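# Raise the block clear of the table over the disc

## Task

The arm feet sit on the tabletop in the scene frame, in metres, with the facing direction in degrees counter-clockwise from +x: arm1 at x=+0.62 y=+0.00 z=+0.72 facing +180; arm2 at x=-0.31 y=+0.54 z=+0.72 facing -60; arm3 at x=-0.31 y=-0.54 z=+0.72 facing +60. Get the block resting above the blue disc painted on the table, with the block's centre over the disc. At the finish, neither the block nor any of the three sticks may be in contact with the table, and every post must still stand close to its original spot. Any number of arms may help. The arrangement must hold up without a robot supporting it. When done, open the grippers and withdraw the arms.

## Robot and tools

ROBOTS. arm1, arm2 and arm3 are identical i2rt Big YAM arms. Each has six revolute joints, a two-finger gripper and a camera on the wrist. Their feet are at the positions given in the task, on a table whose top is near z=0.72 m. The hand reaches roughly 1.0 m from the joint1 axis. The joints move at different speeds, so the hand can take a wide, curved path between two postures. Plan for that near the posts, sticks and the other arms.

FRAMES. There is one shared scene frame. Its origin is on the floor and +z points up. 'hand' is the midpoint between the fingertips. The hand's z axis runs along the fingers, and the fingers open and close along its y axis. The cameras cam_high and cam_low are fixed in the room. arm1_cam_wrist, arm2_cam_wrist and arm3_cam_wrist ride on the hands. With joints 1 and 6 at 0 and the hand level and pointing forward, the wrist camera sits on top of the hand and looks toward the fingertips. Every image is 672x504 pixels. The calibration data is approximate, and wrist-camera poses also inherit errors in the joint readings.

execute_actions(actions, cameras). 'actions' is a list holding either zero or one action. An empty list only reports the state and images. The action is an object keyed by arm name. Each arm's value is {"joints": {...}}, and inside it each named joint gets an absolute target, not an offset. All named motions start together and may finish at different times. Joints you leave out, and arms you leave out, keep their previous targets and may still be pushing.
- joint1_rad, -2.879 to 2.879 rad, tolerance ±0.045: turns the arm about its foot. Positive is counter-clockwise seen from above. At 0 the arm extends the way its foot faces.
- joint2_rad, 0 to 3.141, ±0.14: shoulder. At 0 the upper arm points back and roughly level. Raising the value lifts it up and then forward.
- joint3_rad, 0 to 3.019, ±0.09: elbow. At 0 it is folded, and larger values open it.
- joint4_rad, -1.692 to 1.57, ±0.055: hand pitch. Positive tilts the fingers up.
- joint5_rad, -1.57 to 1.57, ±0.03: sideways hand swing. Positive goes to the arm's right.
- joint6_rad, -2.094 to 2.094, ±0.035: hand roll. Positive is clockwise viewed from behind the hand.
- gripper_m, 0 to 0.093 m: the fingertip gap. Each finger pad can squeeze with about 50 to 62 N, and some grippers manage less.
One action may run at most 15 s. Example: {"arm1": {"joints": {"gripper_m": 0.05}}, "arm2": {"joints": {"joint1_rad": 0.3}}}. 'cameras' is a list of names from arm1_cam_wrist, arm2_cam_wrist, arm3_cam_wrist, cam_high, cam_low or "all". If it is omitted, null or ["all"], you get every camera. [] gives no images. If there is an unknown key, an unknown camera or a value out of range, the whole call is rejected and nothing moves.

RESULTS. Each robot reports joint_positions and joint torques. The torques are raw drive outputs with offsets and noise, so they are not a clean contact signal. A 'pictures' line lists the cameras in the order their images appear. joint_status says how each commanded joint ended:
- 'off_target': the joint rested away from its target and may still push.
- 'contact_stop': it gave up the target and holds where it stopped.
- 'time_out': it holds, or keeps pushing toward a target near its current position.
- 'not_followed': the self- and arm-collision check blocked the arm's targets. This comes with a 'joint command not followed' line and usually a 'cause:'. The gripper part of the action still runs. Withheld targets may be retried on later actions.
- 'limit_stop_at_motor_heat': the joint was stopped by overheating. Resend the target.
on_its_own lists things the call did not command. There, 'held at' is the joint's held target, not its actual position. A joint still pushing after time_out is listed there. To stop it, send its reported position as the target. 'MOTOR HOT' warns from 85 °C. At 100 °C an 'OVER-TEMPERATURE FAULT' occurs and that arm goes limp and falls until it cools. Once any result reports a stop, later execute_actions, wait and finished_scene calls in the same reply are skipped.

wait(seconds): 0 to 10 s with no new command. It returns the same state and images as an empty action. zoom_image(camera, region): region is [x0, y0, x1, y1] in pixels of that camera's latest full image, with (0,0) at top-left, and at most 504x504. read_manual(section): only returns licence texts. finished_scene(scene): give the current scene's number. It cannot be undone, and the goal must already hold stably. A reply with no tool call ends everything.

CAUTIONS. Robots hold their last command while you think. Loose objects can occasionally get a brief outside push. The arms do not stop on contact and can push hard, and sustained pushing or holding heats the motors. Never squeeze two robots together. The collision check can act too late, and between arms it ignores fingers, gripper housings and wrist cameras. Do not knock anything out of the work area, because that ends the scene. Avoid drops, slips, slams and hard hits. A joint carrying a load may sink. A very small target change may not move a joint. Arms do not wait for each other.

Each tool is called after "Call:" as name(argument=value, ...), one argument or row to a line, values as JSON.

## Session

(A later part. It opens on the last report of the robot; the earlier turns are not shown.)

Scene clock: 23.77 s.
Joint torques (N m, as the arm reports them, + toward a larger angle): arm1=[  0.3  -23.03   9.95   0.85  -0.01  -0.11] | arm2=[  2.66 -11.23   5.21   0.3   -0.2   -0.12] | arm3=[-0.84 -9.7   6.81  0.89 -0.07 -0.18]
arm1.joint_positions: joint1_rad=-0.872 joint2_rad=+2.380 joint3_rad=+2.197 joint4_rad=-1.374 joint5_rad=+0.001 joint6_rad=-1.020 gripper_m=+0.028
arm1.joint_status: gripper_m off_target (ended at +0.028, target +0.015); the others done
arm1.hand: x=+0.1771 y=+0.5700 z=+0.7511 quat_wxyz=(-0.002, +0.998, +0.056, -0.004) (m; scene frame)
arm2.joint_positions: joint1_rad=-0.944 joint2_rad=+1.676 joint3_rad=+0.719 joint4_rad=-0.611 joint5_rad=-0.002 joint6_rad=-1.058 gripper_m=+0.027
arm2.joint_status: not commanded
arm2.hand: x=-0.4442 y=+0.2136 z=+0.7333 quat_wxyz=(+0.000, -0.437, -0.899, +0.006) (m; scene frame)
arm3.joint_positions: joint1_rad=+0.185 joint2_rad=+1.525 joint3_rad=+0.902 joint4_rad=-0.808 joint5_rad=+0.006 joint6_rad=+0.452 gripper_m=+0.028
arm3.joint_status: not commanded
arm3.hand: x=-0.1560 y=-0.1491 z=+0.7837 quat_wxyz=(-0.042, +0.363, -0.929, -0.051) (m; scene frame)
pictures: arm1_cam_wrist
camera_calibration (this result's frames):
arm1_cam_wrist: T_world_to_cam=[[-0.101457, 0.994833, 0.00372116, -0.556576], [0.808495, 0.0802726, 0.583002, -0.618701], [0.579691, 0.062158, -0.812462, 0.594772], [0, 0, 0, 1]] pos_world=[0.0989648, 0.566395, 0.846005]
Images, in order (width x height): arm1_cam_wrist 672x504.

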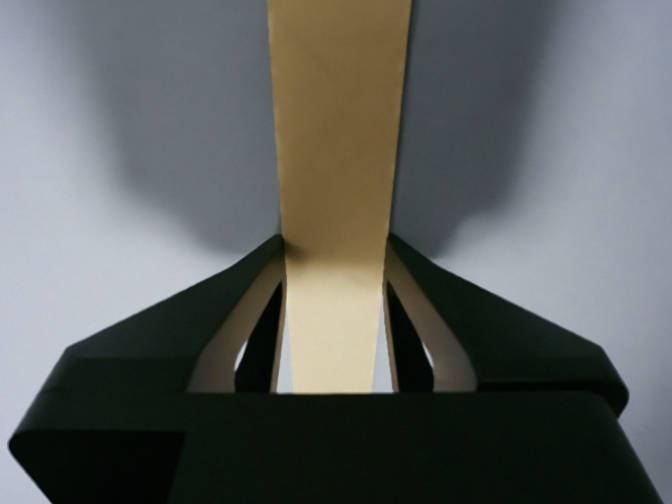

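Call:
execute_actions(
  actions=[
    {"arm1": {"joints": {"joint2_rad": 1.95}}, "arm2": {"joints": {"joint2_rad": 1.254, "joint3_rad": 0.827}}, "arm3": {"joints": {"joint2_rad": 1.197, "joint3_rad": 0.872, "joint4_rad": -1.037}}},
  ],
  cameras=["cam_high", "cam_low"],
)

Scene clock: 28.37 s.
Joint torques (N m, as the arm reports them, + toward a larger angle): arm1=[  0.18 -20.03  11.5    1.63   0.01  -0.07] | arm2=[ 1.81 -8.61 11.55  1.25 -0.18 -0.12] | arm3=[-1.02 -4.79  8.36  0.34 -0.08 -0.19]
arm1.joint_positions: joint1_rad=-0.872 joint2_rad=+1.955 joint3_rad=+2.190 joint4_rad=-1.374 joint5_rad=+0.001 joint6_rad=-1.020 gripper_m=+0.028
arm1.joint_status: all done
arm1.hand: x=+0.1897 y=+0.5564 z=+1.0455 quat_wxyz=(-0.172, +0.976, +0.054, -0.122) (m; scene frame)
arm2.joint_positions: joint1_rad=-0.944 joint2_rad=+1.248 joint3_rad=+0.802 joint4_rad=-0.611 joint5_rad=-0.002 joint6_rad=-1.058 gripper_m=+0.027
arm2.joint_status: all done
arm2.hand: x=-0.4744 y=+0.1396 z=+0.9247 quat_wxyz=(-0.015, -0.422, -0.869, +0.259) (m; scene frame)
arm3.joint_positions: joint1_rad=+0.185 joint2_rad=+1.187 joint3_rad=+0.860 joint4_rad=-1.029 joint5_rad=+0.006 joint6_rad=+0.452 gripper_m=+0.028
arm3.joint_status: all done
arm3.hand: x=-0.1762 y=-0.2046 z=+0.8826 quat_wxyz=(-0.067, +0.362, -0.927, -0.078) (m; scene frame)
pictures: cam_high, cam_low
Images, in order (width x height): cam_high 672x504, cam_low 672x504.

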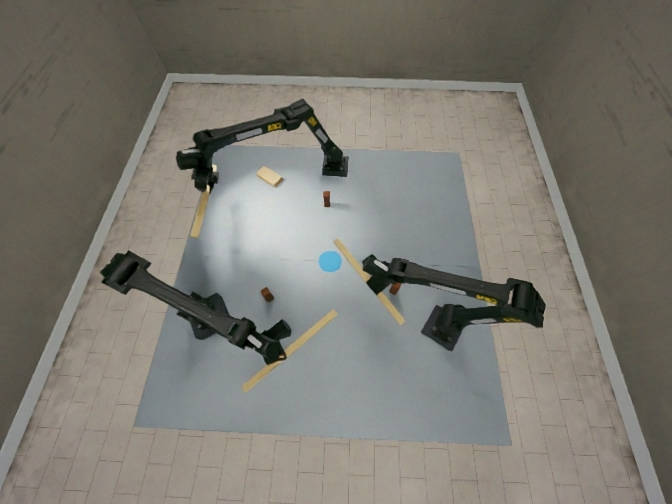

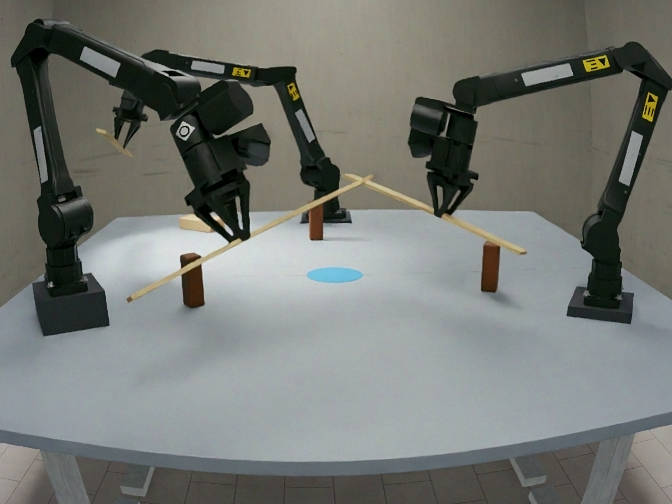

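Call:
execute_actions(
  actions=[
    {"arm1": {"joints": {"joint1_rad": -0.046, "joint2_rad": 1.188, "joint3_rad": 0.923, "joint4_rad": -1.047, "joint6_rad": -0.091}}, "arm2": {"joints": {"joint1_rad": -0.105, "joint3_rad": 0.80, "joint4_rad": -0.870, "joint6_rad": -0.070}}, "arm3": {"joints": {"joint1_rad": -0.068, "joint5_rad": 0.0, "joint6_rad": -0.104}}},
  ],
)

Scene clock: 30.87 s.
Joint torques (N m, as the arm reports them, + toward a larger angle): arm1=[ 1.24 -8.23 11.2   1.17  0.13  0.1 ] | arm2=[ 1.33 -8.39  8.83  0.02 -0.03  0.06] | arm3=[ 0.14 -5.02  8.35  0.38 -0.02 -0.17]
arm1.joint_positions: joint1_rad=-0.057 joint2_rad=+1.197 joint3_rad=+0.919 joint4_rad=-1.055 joint5_rad=+0.000 joint6_rad=-0.102 gripper_m=+0.028
arm1.joint_status: all done
arm1.hand: x=+0.2496 y=+0.0369 z=+0.8925 quat_wxyz=(-0.007, +0.993, +0.003, -0.118) (m; scene frame)
arm2.joint_positions: joint1_rad=-0.105 joint2_rad=+1.248 joint3_rad=+0.802 joint4_rad=-0.860 joint5_rad=-0.004 joint6_rad=-0.080 gripper_m=+0.027
arm2.joint_status: all done
arm2.hand: x=-0.1473 y=+0.1997 z=+0.8987 quat_wxyz=(-0.109, -0.494, -0.859, +0.079) (m; scene frame)
arm3.joint_positions: joint1_rad=-0.075 joint2_rad=+1.187 joint3_rad=+0.860 joint4_rad=-1.029 joint5_rad=+0.001 joint6_rad=-0.088 gripper_m=+0.028
arm3.joint_status: all done
arm3.hand: x=-0.0959 y=-0.2491 z=+0.8815 quat_wxyz=(-0.090, +0.488, -0.867, -0.046) (m; scene frame)
pictures: arm1_cam_wrist, arm2_cam_wrist, arm3_cam_wrist, cam_high, cam_low
camera_calibration (this result's frames):
arm1_cam_wrist: T_world_to_cam=[[0.00458901, 0.999906, 0.0129262, -0.0542542], [0.923974, -0.00918327, 0.382346, -0.563376], [0.382429, 0.0101889, -0.923929, 0.851505], [0, 0, 0, 1]] pos_world=[0.195153, 0.0403996, 1.00284]
arm2_cam_wrist: T_world_to_cam=[[-0.867053, -0.497432, 0.027937, -0.0520773], [-0.459031, 0.819399, 0.343331, -0.533235], [-0.193676, 0.284862, -0.938799, 0.881146], [0, 0, 0, 1]] pos_world=[-0.119269, 0.160022, 1.01175]
arm3_cam_wrist: T_world_to_cam=[[0.844486, -0.535493, 0.00954173, -0.0561835], [-0.494686, -0.773057, 0.397074, -0.587211], [-0.205254, -0.340044, -0.917737, 0.829566], [0, 0, 0, 1]] pos_world=[-0.0727673, -0.201945, 0.995026]
Images, in order (width x height): arm1_cam_wrist 672x504, arm2_cam_wrist 672x504, arm3_cam_wrist 672x504, cam_high 672x504, cam_low 672x504.

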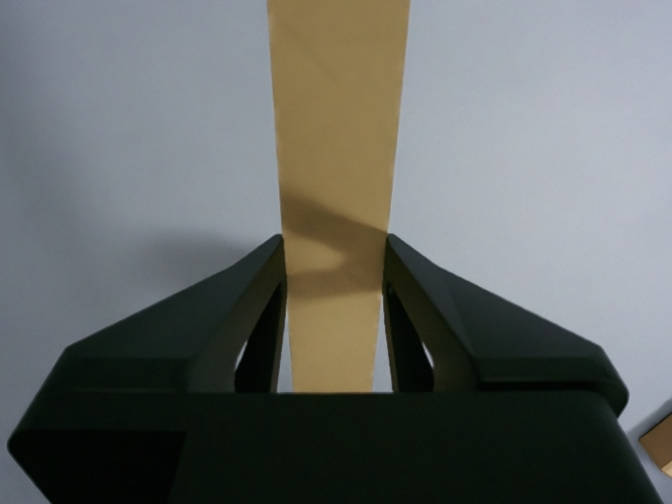

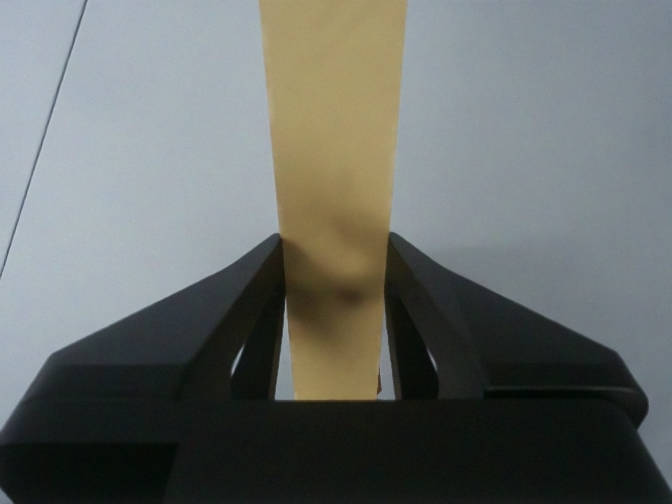

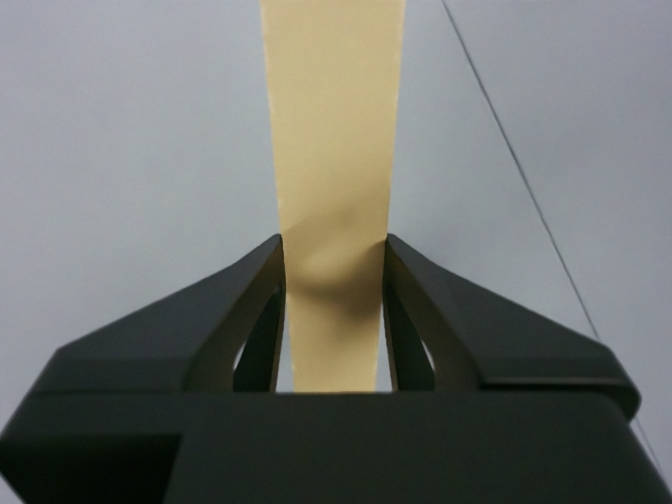

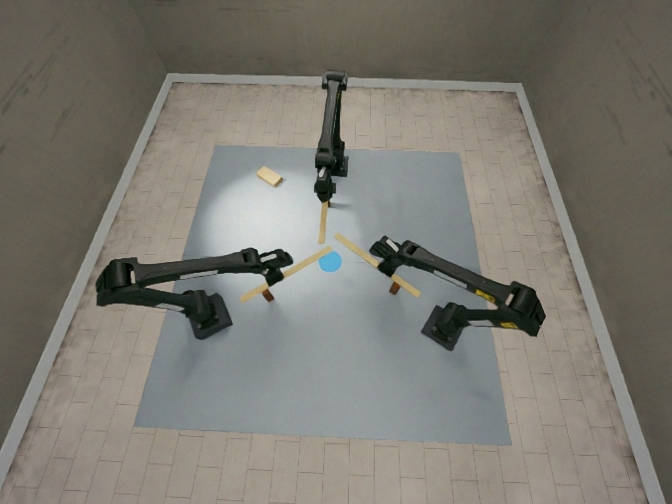

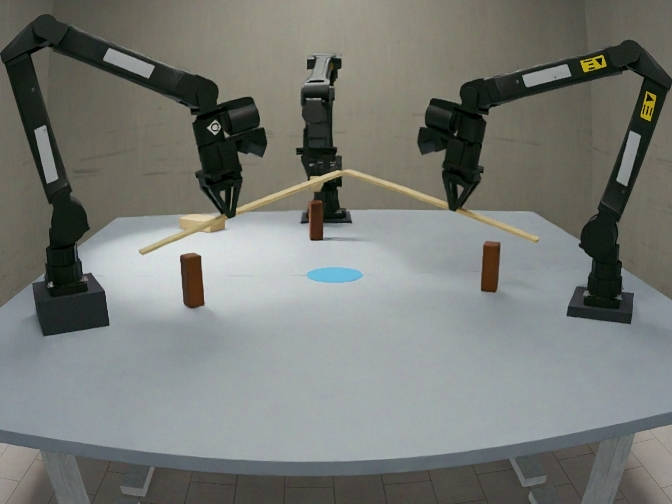

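Call:
zoom_image(
  camera="cam_high",
  region=[230, 170, 430, 320],
)

Call:
zoom_image(
  camera="cam_low",
  region=[120, 150, 560, 320],
)

Call:
zoom_image(
  camera="cam_high",
  region=[290, 200, 370, 280],
)

Region (230, 170, 430, 320) of cam_high's 672x504 image, scaled by 2.520, with more detail than that image has; it fills the top 378 rows of this view, and the rest is white.

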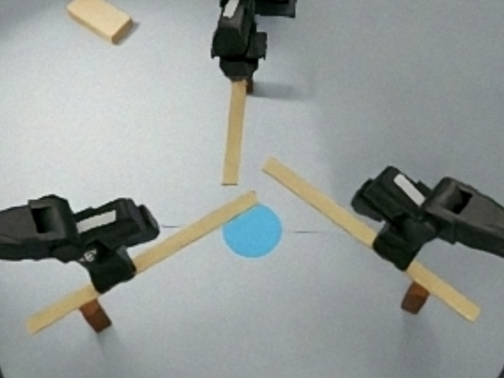

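Region (120, 150, 560, 320) of cam_low's 672x504 image, scaled by 1.145, with more detail than that image has; it fills the top 195 rows of this view, and the rest is white.

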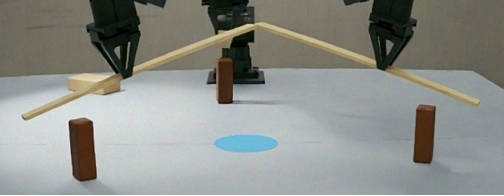

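Region (290, 200, 370, 280) of cam_high's 672x504 image, scaled by 6.300, with more detail than that image has.

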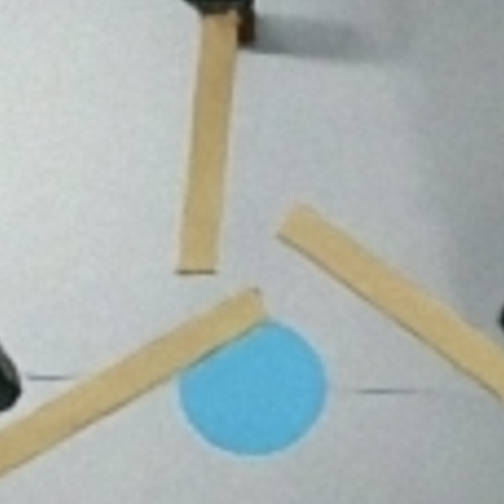

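Call:
execute_actions(
  actions=[
    {"arm1": {"joints": {"joint1_rad": -0.026, "joint3_rad": 1.200, "joint4_rad": -1.092, "joint6_rad": -0.069}}, "arm2": {"joints": {"joint1_rad": -0.085, "joint2_rad": 1.322, "joint3_rad": 1.145, "joint4_rad": -0.921, "joint6_rad": -0.051}}, "arm3": {"joints": {"joint1_rad": -0.037, "joint2_rad": 1.230, "joint3_rad": 1.170, "joint4_rad": -1.055, "joint6_rad": -0.056}}},
  ],
)

Scene clock: 43.50 s.
Joint torques (N m, as the arm reports them, + toward a larger angle): arm1=[ 1.22 -6.44 14.29  0.95 -0.21 -0.27] | arm2=[  1.67 -13.22  14.68   0.76   0.07   0.11] | arm3=[-0.27 -7.41 12.25  1.1   0.05  0.19]
arm1.joint_positions: joint1_rad=-0.036 joint2_rad=+1.162 joint3_rad=+1.175 joint4_rad=-1.084 joint5_rad=+0.009 joint6_rad=-0.045 gripper_m=+0.028
arm1.joint_status: all done
arm1.hand: x=+0.1880 y=+0.0362 z=+1.0229 quat_wxyz=(-0.015, +0.969, -0.016, -0.247) (m; scene frame)
arm2.joint_positions: joint1_rad=-0.083 joint2_rad=+1.336 joint3_rad=+1.089 joint4_rad=-0.922 joint5_rad=-0.007 joint6_rad=-0.066 gripper_m=+0.027
arm2.joint_status: all done
arm2.hand: x=-0.0978 y=+0.1228 z=+0.9850 quat_wxyz=(-0.168, -0.484, -0.851, +0.112) (m; scene frame)
arm3.joint_positions: joint1_rad=-0.038 joint2_rad=+1.231 joint3_rad=+1.114 joint4_rad=-1.057 joint5_rad=+0.000 joint6_rad=-0.074 gripper_m=+0.028
arm3.joint_status: all done
arm3.hand: x=-0.0621 y=-0.1775 z=+0.9756 quat_wxyz=(-0.170, +0.490, -0.850, -0.089) (m; scene frame)
pictures: arm1_cam_wrist, arm2_cam_wrist, arm3_cam_wrist, cam_high, cam_low
camera_calibration (this result's frames):
arm1_cam_wrist: T_world_to_cam=[[0.0464781, 0.998787, 0.0162375, -0.0662529], [0.990418, -0.0481926, 0.129417, -0.308734], [0.130043, 0.0100668, -0.991457, 1.11205], [0, 0, 0, 1]] pos_world=[0.164241, 0.0400991, 1.14358]
arm2_cam_wrist: T_world_to_cam=[[-0.863608, -0.503287, 0.029714, -0.0504993], [-0.486626, 0.847529, 0.211872, -0.353854], [-0.131816, 0.168515, -0.976846, 1.05145], [0, 0, 0, 1]] pos_world=[-0.0772085, 0.0973009, 1.10358]
arm3_cam_wrist: T_world_to_cam=[[0.854112, -0.519886, 0.01453, -0.0488859], [-0.50957, -0.83092, 0.223408, -0.394318], [-0.104073, -0.19822, -0.974617, 1.0342], [0, 0, 0, 1]] pos_world=[-0.0515458, -0.148063, 1.09675]
Images, in order (width x height): arm1_cam_wrist 672x504, arm2_cam_wrist 672x504, arm3_cam_wrist 672x504, cam_high 672x504, cam_low 672x504.

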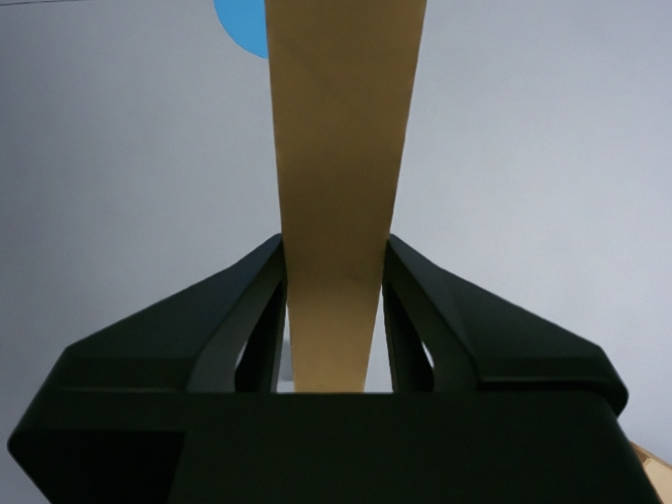

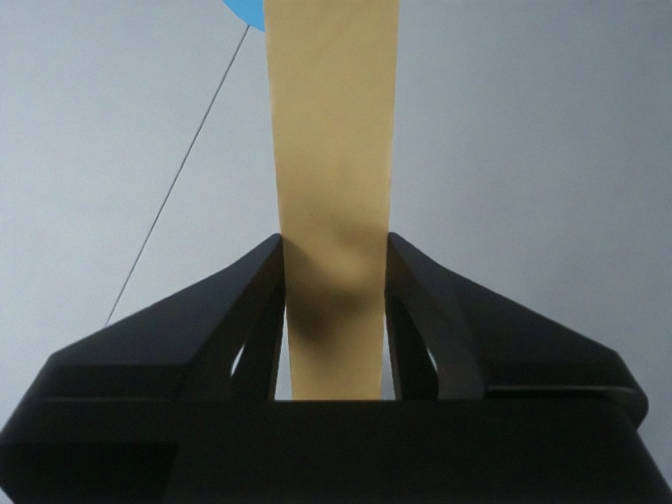

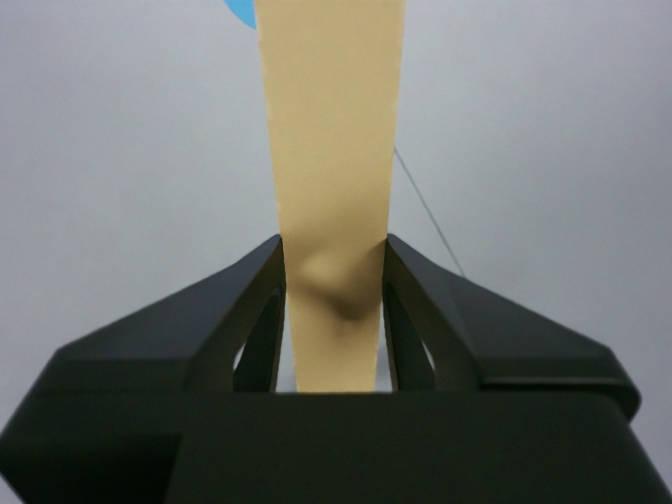

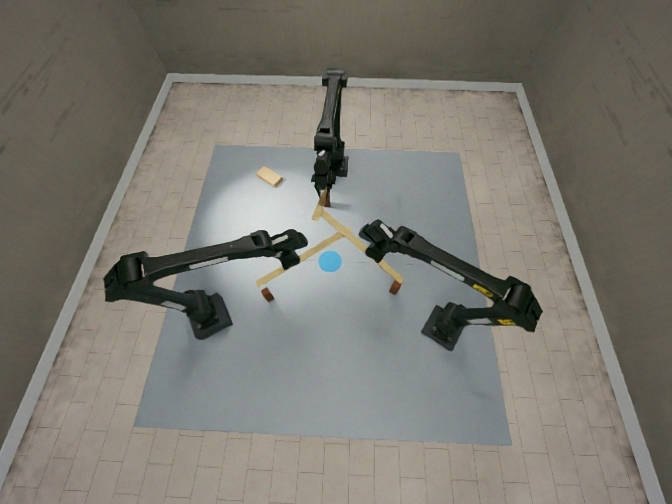

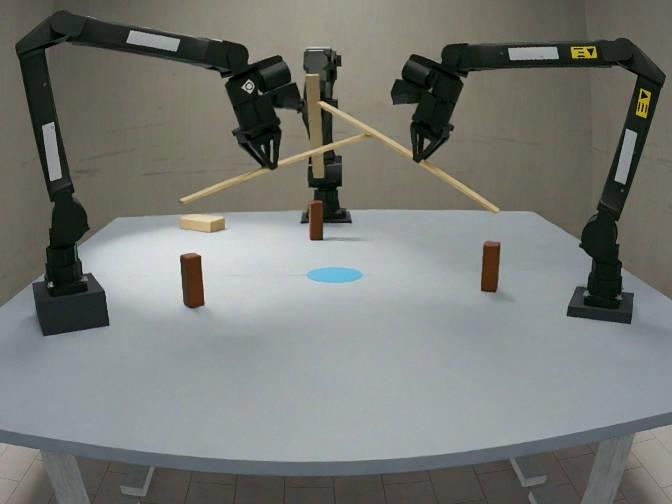

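Call:
zoom_image(
  camera="cam_low",
  region=[230, 50, 450, 230],
)

Call:
zoom_image(
  camera="cam_high",
  region=[270, 170, 400, 290],
)

Region (230, 50, 450, 230) of cam_low's 672x504 image, scaled by 2.291, with more detail than that image has; it fills the top 412 rows of this view, and the rest is white.

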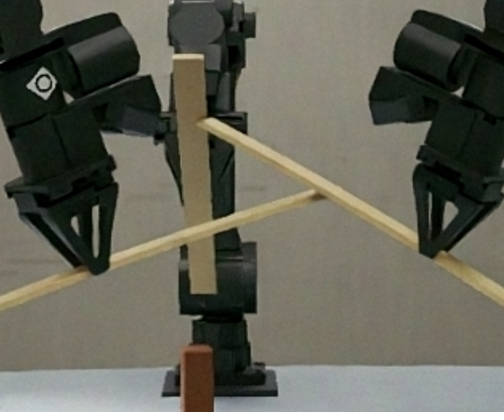

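Region (270, 170, 400, 290) of cam_high's 672x504 image, scaled by 3.877, with more detail than that image has; it fills the top 465 rows of this view, and the rest is white.

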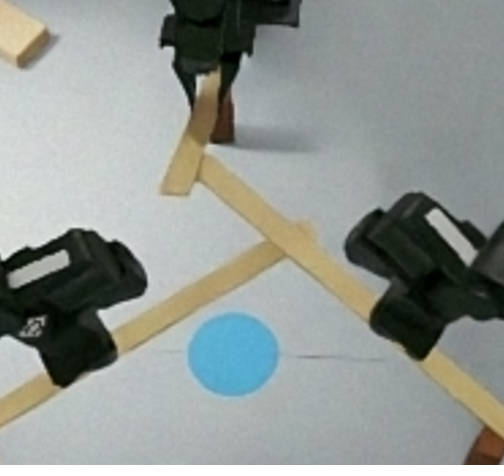

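Call:
zoom_image(
  camera="arm1_cam_wrist",
  region=[220, 0, 472, 240],
)

Call:
zoom_image(
  camera="arm2_cam_wrist",
  region=[220, 0, 472, 240],
)

Call:
zoom_image(
  camera="arm3_cam_wrist",
  region=[220, 0, 472, 240],
)

Region (220, 0, 472, 240) of arm1_cam_wrist's 672x504 image, scaled by 2.000, with more detail than that image has; it fills the top 480 rows of this view, and the rest is white.

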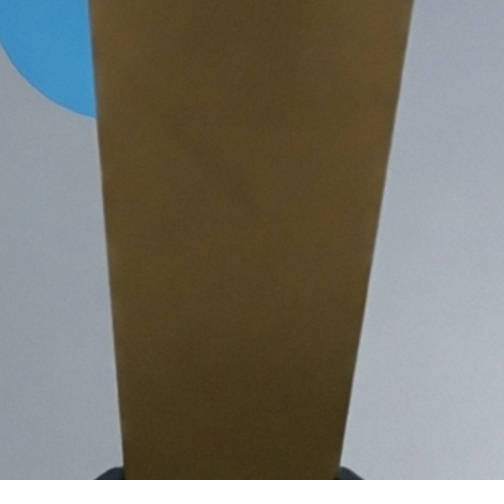

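Region (220, 0, 472, 240) of arm2_cam_wrist's 672x504 image, scaled by 2.000, with more detail than that image has; it fills the top 480 rows of this view, and the rest is white.

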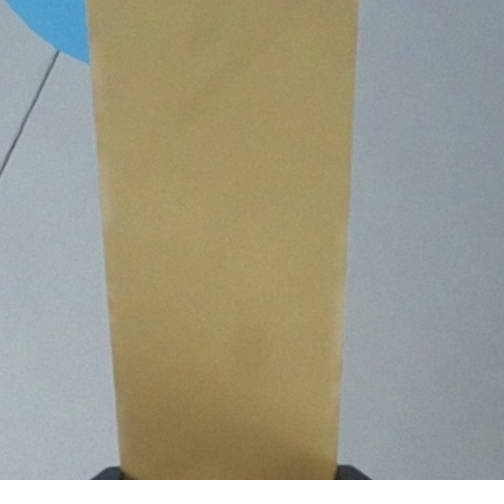

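Region (220, 0, 472, 240) of arm3_cam_wrist's 672x504 image, scaled by 2.000, with more detail than that image has; it fills the top 480 rows of this view, and the rest is white.

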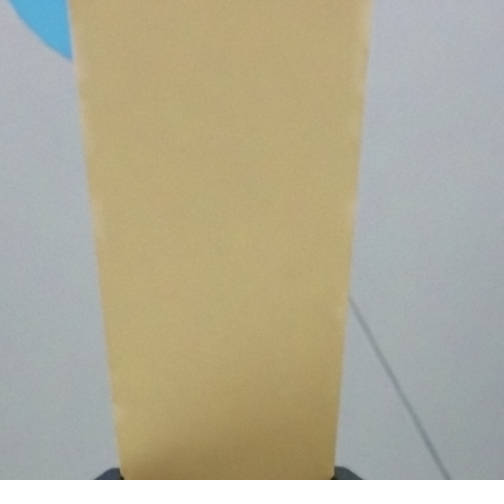

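Call:
execute_actions(
  actions=[
    {"arm1": {"joints": {"joint1_rad": -0.102, "joint2_rad": 1.162}}, "arm2": {"joints": {"joint1_rad": -0.156, "joint3_rad": 1.0}}, "arm3": {"joints": {"joint1_rad": -0.107, "joint3_rad": 1.13, "joint4_rad": -1.124}}},
  ],
)

Scene clock: 50.13 s.
Joint torques (N m, as the arm reports them, + toward a larger angle): arm1=[-0.2  -7.95 14.33  0.96 -0.14 -0.12] | arm2=[  2.25 -11.88  10.42   0.59  -0.04   0.08] | arm3=[-0.16 -7.12  9.13  0.52  0.09  0.16]
arm1.joint_positions: joint1_rad=-0.097 joint2_rad=+1.162 joint3_rad=+1.175 joint4_rad=-1.084 joint5_rad=+0.007 joint6_rad=-0.059 gripper_m=+0.028
arm1.joint_status: all done
arm1.hand: x=+0.1908 y=+0.0619 z=+1.0227 quat_wxyz=(-0.023, +0.968, -0.038, -0.246) (m; scene frame)
arm2.joint_positions: joint1_rad=-0.159 joint2_rad=+1.332 joint3_rad=+0.988 joint4_rad=-0.922 joint5_rad=-0.005 joint6_rad=-0.060 gripper_m=+0.027
arm2.joint_status: all done
arm2.hand: x=-0.1437 y=+0.1397 z=+0.9414 quat_wxyz=(-0.124, -0.523, -0.838, +0.092) (m; scene frame)
arm3.joint_positions: joint1_rad=-0.110 joint2_rad=+1.231 joint3_rad=+1.114 joint4_rad=-1.117 joint5_rad=-0.001 joint6_rad=-0.071 gripper_m=+0.028
arm3.joint_status: all done
arm3.hand: x=-0.0458 y=-0.2065 z=+0.9702 quat_wxyz=(-0.146, +0.461, -0.872, -0.071) (m; scene frame)
pictures: arm1_cam_wrist, arm2_cam_wrist, arm3_cam_wrist, cam_high, cam_low
camera_calibration (this result's frames):
arm1_cam_wrist: T_world_to_cam=[[0.0936331, 0.995382, 0.0211649, -0.10581], [0.986885, -0.0955996, 0.130075, -0.30728], [0.131497, 0.00870802, -0.991278, 1.11083], [0, 0, 0, 1]] pos_world=[0.167086, 0.0662721, 1.14335]
arm2_cam_wrist: T_world_to_cam=[[-0.90107, -0.433007, 0.0240155, -0.0902145], [-0.405946, 0.861649, 0.304581, -0.458886], [-0.152579, 0.2647, -0.952184, 0.960374], [0, 0, 0, 1]] pos_world=[-0.12104, 0.102124, 1.05639]
arm3_cam_wrist: T_world_to_cam=[[0.814537, -0.58002, 0.0103543, -0.0879068], [-0.558939, -0.779905, 0.281665, -0.457112], [-0.155296, -0.235214, -0.959457, 1.00017], [0, 0, 0, 1]] pos_world=[-0.0285719, -0.172237, 1.08929]
Images, in order (width x height): arm1_cam_wrist 672x504, arm2_cam_wrist 672x504, arm3_cam_wrist 672x504, cam_high 672x504, cam_low 672x504.

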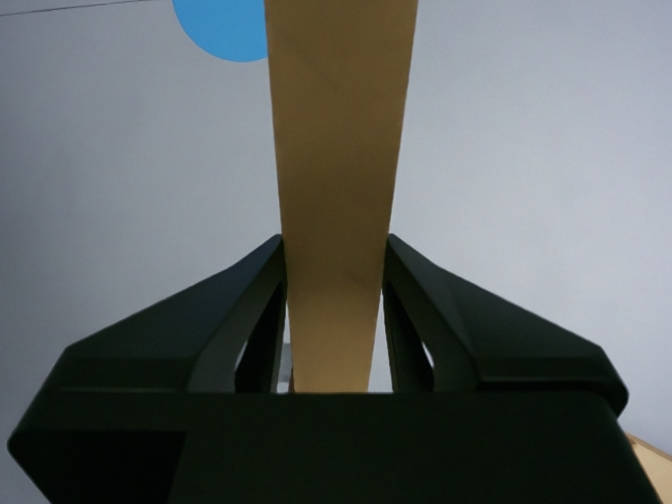

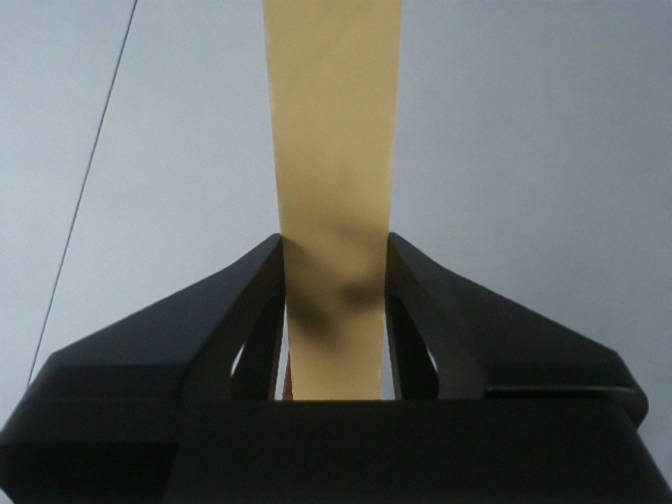

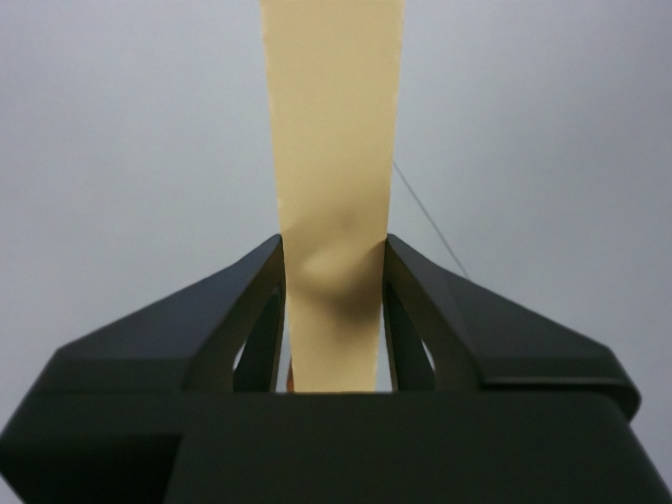

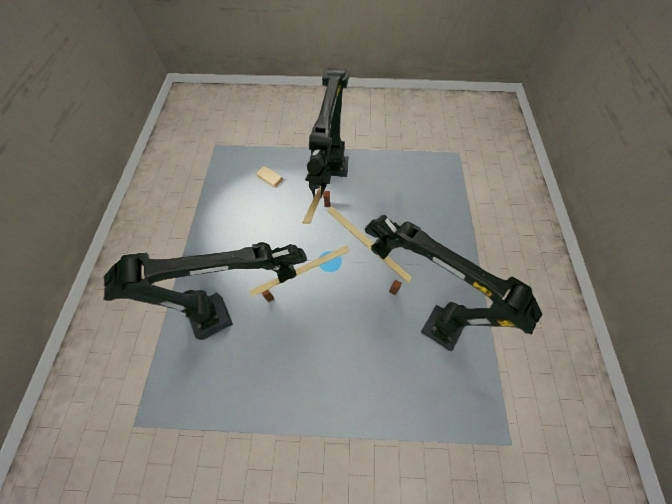

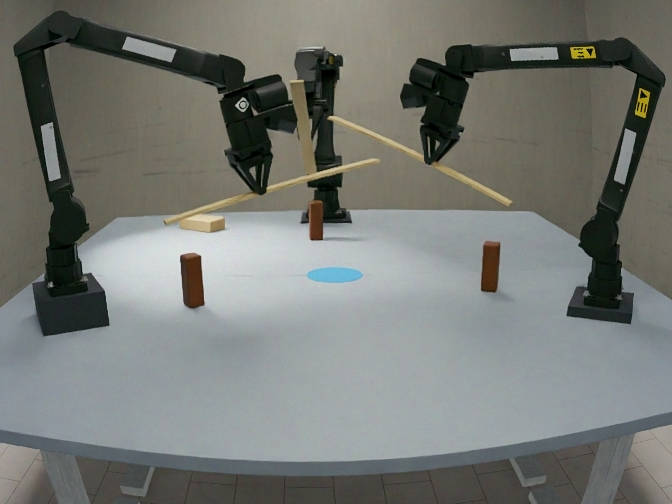

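Call:
zoom_image(
  camera="arm1_cam_wrist",
  region=[220, 0, 472, 240],
)

Call:
zoom_image(
  camera="arm2_cam_wrist",
  region=[220, 0, 472, 240],
)

Call:
zoom_image(
  camera="arm3_cam_wrist",
  region=[220, 0, 472, 240],
)

Call:
zoom_image(
  camera="cam_low",
  region=[150, 60, 402, 250],
)

Call:
zoom_image(
  camera="cam_low",
  region=[300, 60, 552, 250],
)

Call:
zoom_image(
  camera="cam_high",
  region=[236, 170, 426, 310],
)

Region (220, 0, 472, 240) of arm1_cam_wrist's 672x504 image, scaled by 2.000, with more detail than that image has; it fills the top 480 rows of this view, and the rest is white.

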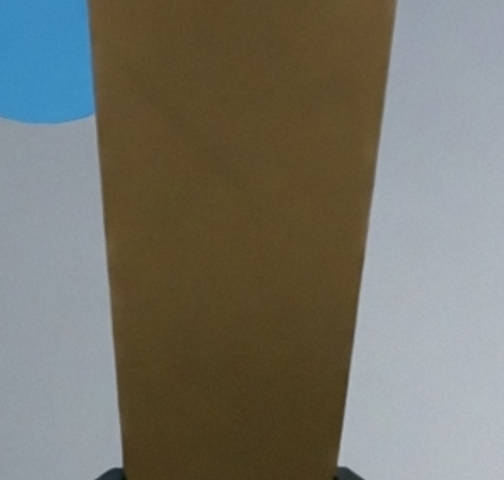

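Region (220, 0, 472, 240) of arm2_cam_wrist's 672x504 image, scaled by 2.000, with more detail than that image has; it fills the top 480 rows of this view, and the rest is white.

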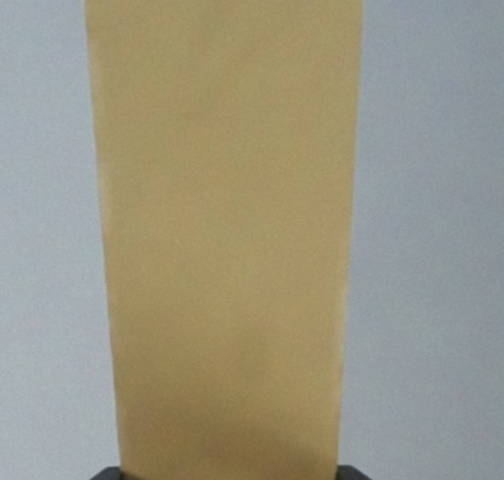

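Region (220, 0, 472, 240) of arm3_cam_wrist's 672x504 image, scaled by 2.000, with more detail than that image has; it fills the top 480 rows of this view, and the rest is white.

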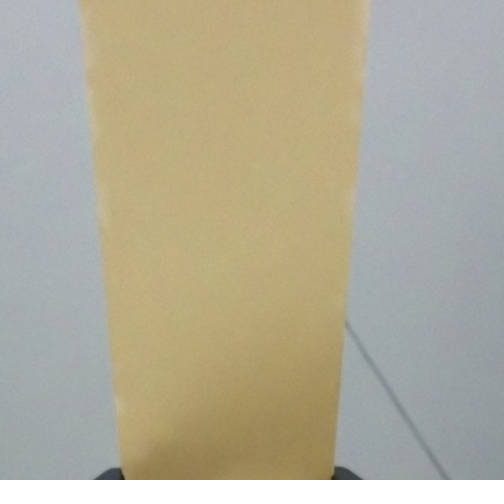

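Region (150, 60, 402, 250) of cam_low's 672x504 image, scaled by 2.000, with more detail than that image has; it fills the top 380 rows of this view, and the rest is white.

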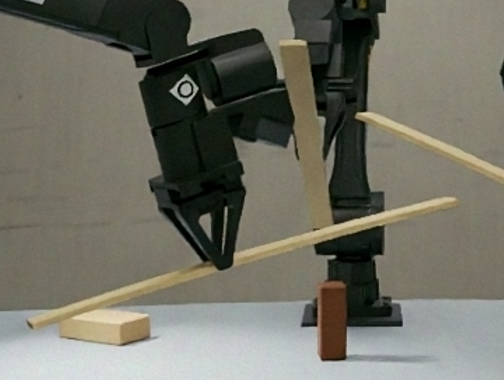

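Region (300, 60, 552, 250) of cam_low's 672x504 image, scaled by 2.000, with more detail than that image has; it fills the top 380 rows of this view, and the rest is white.

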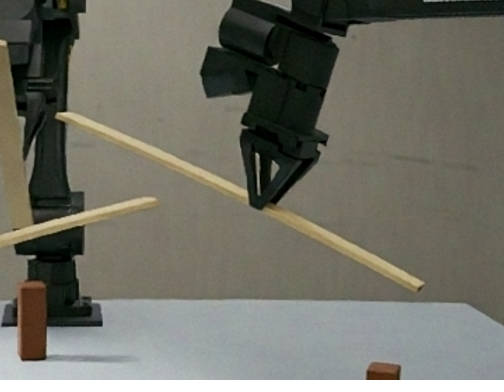

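Region (236, 170, 426, 310) of cam_high's 672x504 image, scaled by 2.653, with more detail than that image has; it fills the top 371 rows of this view, and the rest is white.

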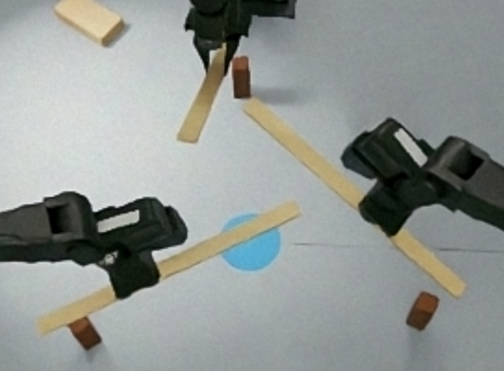

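Call:
execute_actions(
  actions=[
    {"arm1": {"joints": {"joint2_rad": 1.257, "joint3_rad": 1.262, "joint4_rad": -1.195, "joint5_rad": -0.003, "joint6_rad": -0.090}}, "arm2": {"joints": {"joint2_rad": 1.282, "joint3_rad": 1.078, "joint4_rad": -0.794}}, "arm3": {"joints": {"joint4_rad": -1.033}}},
  ],
)

Scene clock: 54.27 s.
Joint torques (N m, as the arm reports them, + toward a larger angle): arm1=[-0.12 -9.23 16.31  0.43 -0.19 -0.12] | arm2=[  2.15 -10.5   13.58   1.47  -0.01   0.05] | arm3=[-0.2  -7.3   9.21  1.72  0.09  0.16]
arm1.joint_positions: joint1_rad=-0.097 joint2_rad=+1.258 joint3_rad=+1.214 joint4_rad=-1.180 joint5_rad=+0.001 joint6_rad=-0.080 gripper_m=+0.028
arm1.joint_status: all done
arm1.hand: x=+0.1889 y=+0.0608 z=+0.9922 quat_wxyz=(-0.015, +0.985, -0.027, -0.172) (m; scene frame)
arm2.joint_positions: joint1_rad=-0.159 joint2_rad=+1.284 joint3_rad=+1.037 joint4_rad=-0.809 joint5_rad=-0.005 joint6_rad=-0.060 gripper_m=+0.027
arm2.joint_status: all done
arm2.hand: x=-0.1281 y=+0.1033 z=+0.9961 quat_wxyz=(-0.208, -0.511, -0.820, +0.151) (m; scene frame)
arm3.joint_positions: joint1_rad=-0.110 joint2_rad=+1.231 joint3_rad=+1.114 joint4_rad=-1.052 joint5_rad=-0.001 joint6_rad=-0.071 gripper_m=+0.028
arm3.joint_status: all done
arm3.hand: x=-0.0365 y=-0.1948 z=+0.9758 quat_wxyz=(-0.175, +0.458, -0.867, -0.084) (m; scene frame)
pictures: arm1_cam_wrist, arm2_cam_wrist, arm3_cam_wrist, cam_high, cam_low
camera_calibration (this result's frames):
arm1_cam_wrist: T_world_to_cam=[[0.0678812, 0.997563, 0.0161525, -0.0942226], [0.957614, -0.0696885, 0.279498, -0.445837], [0.279942, -0.00350482, -0.96001, 1.02251], [0, 0, 0, 1]] pos_world=[0.147093, 0.0665069, 1.10775]
arm2_cam_wrist: T_world_to_cam=[[-0.902606, -0.429015, 0.0353227, -0.105091], [-0.423982, 0.9002, 0.0993906, -0.239794], [-0.0744376, 0.0747344, -0.994421, 1.09619], [0, 0, 0, 1]] pos_world=[-0.114927, 0.0888539, 1.11762]
arm3_cam_wrist: T_world_to_cam=[[0.813647, -0.581202, 0.013499, -0.0920917], [-0.569553, -0.792253, 0.21896, -0.385977], [-0.116566, -0.185845, -0.97564, 1.03654], [0, 0, 0, 1]] pos_world=[-0.0240795, -0.16668, 1.09705]
Images, in order (width x height): arm1_cam_wrist 672x504, arm2_cam_wrist 672x504, arm3_cam_wrist 672x504, cam_high 672x504, cam_low 672x504.

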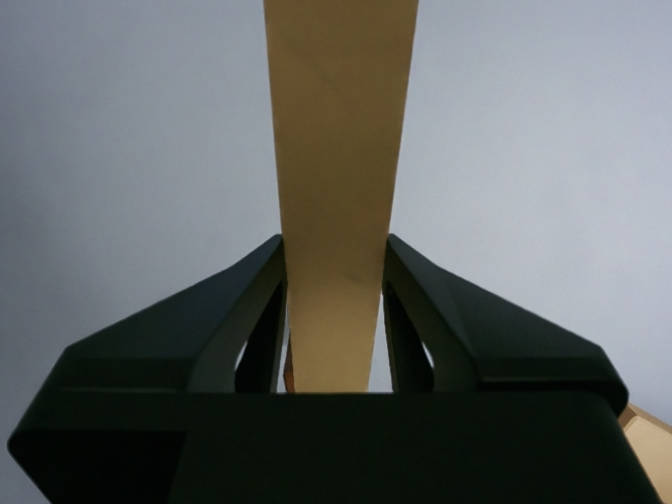

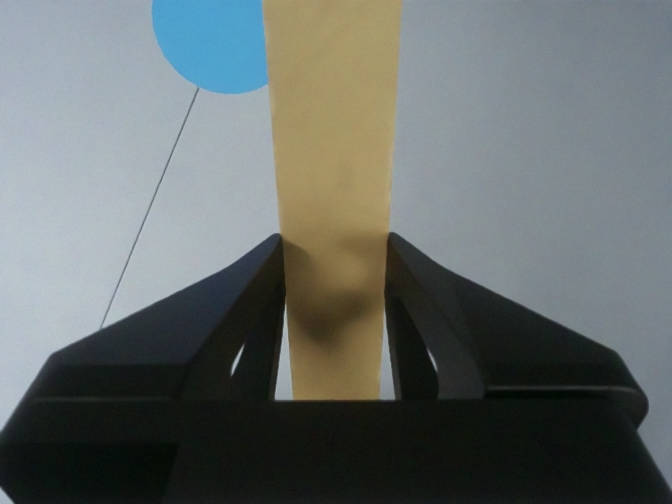

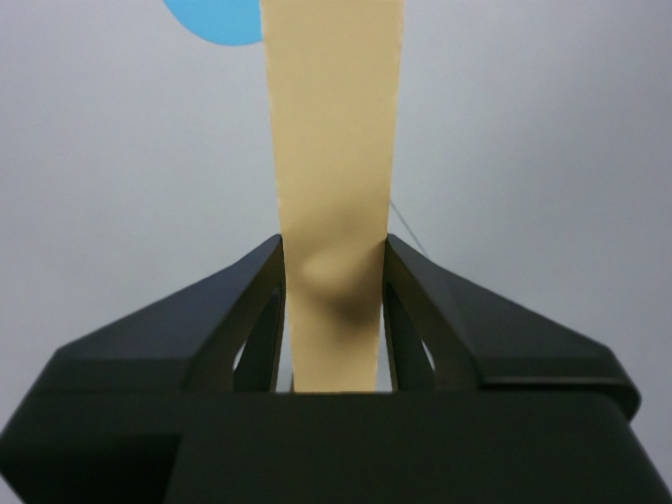

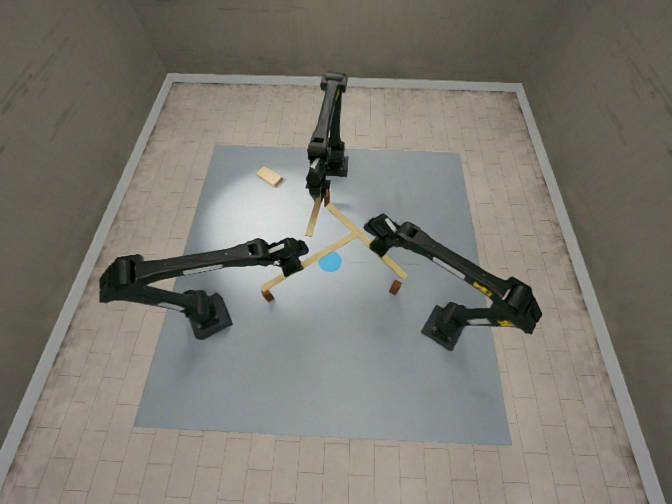

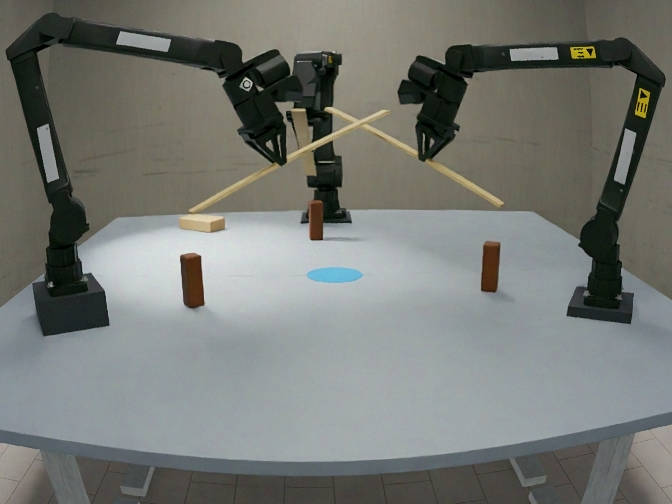

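Call:
zoom_image(
  camera="cam_low",
  region=[260, 70, 440, 200],
)

Call:
zoom_image(
  camera="cam_high",
  region=[250, 170, 420, 310],
)

Region (260, 70, 440, 200) of cam_low's 672x504 image, scaled by 2.800, with more detail than that image has.

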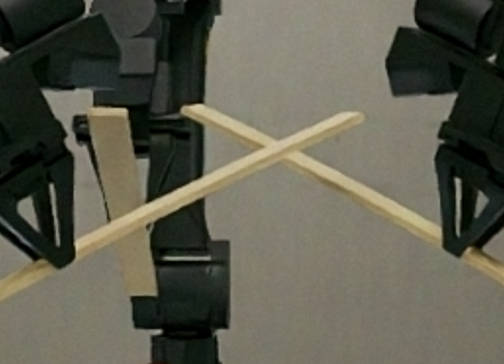

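Region (250, 170, 420, 310) of cam_high's 672x504 image, scaled by 2.965, with more detail than that image has; it fills the top 415 rows of this view, and the rest is white.

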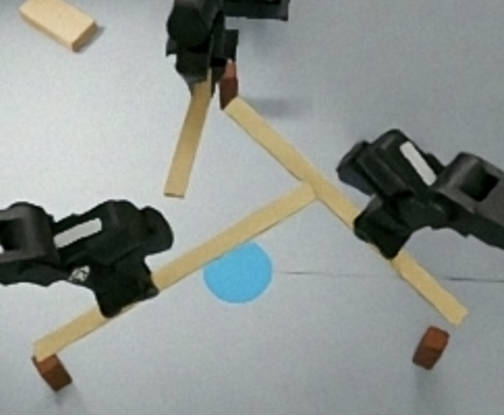

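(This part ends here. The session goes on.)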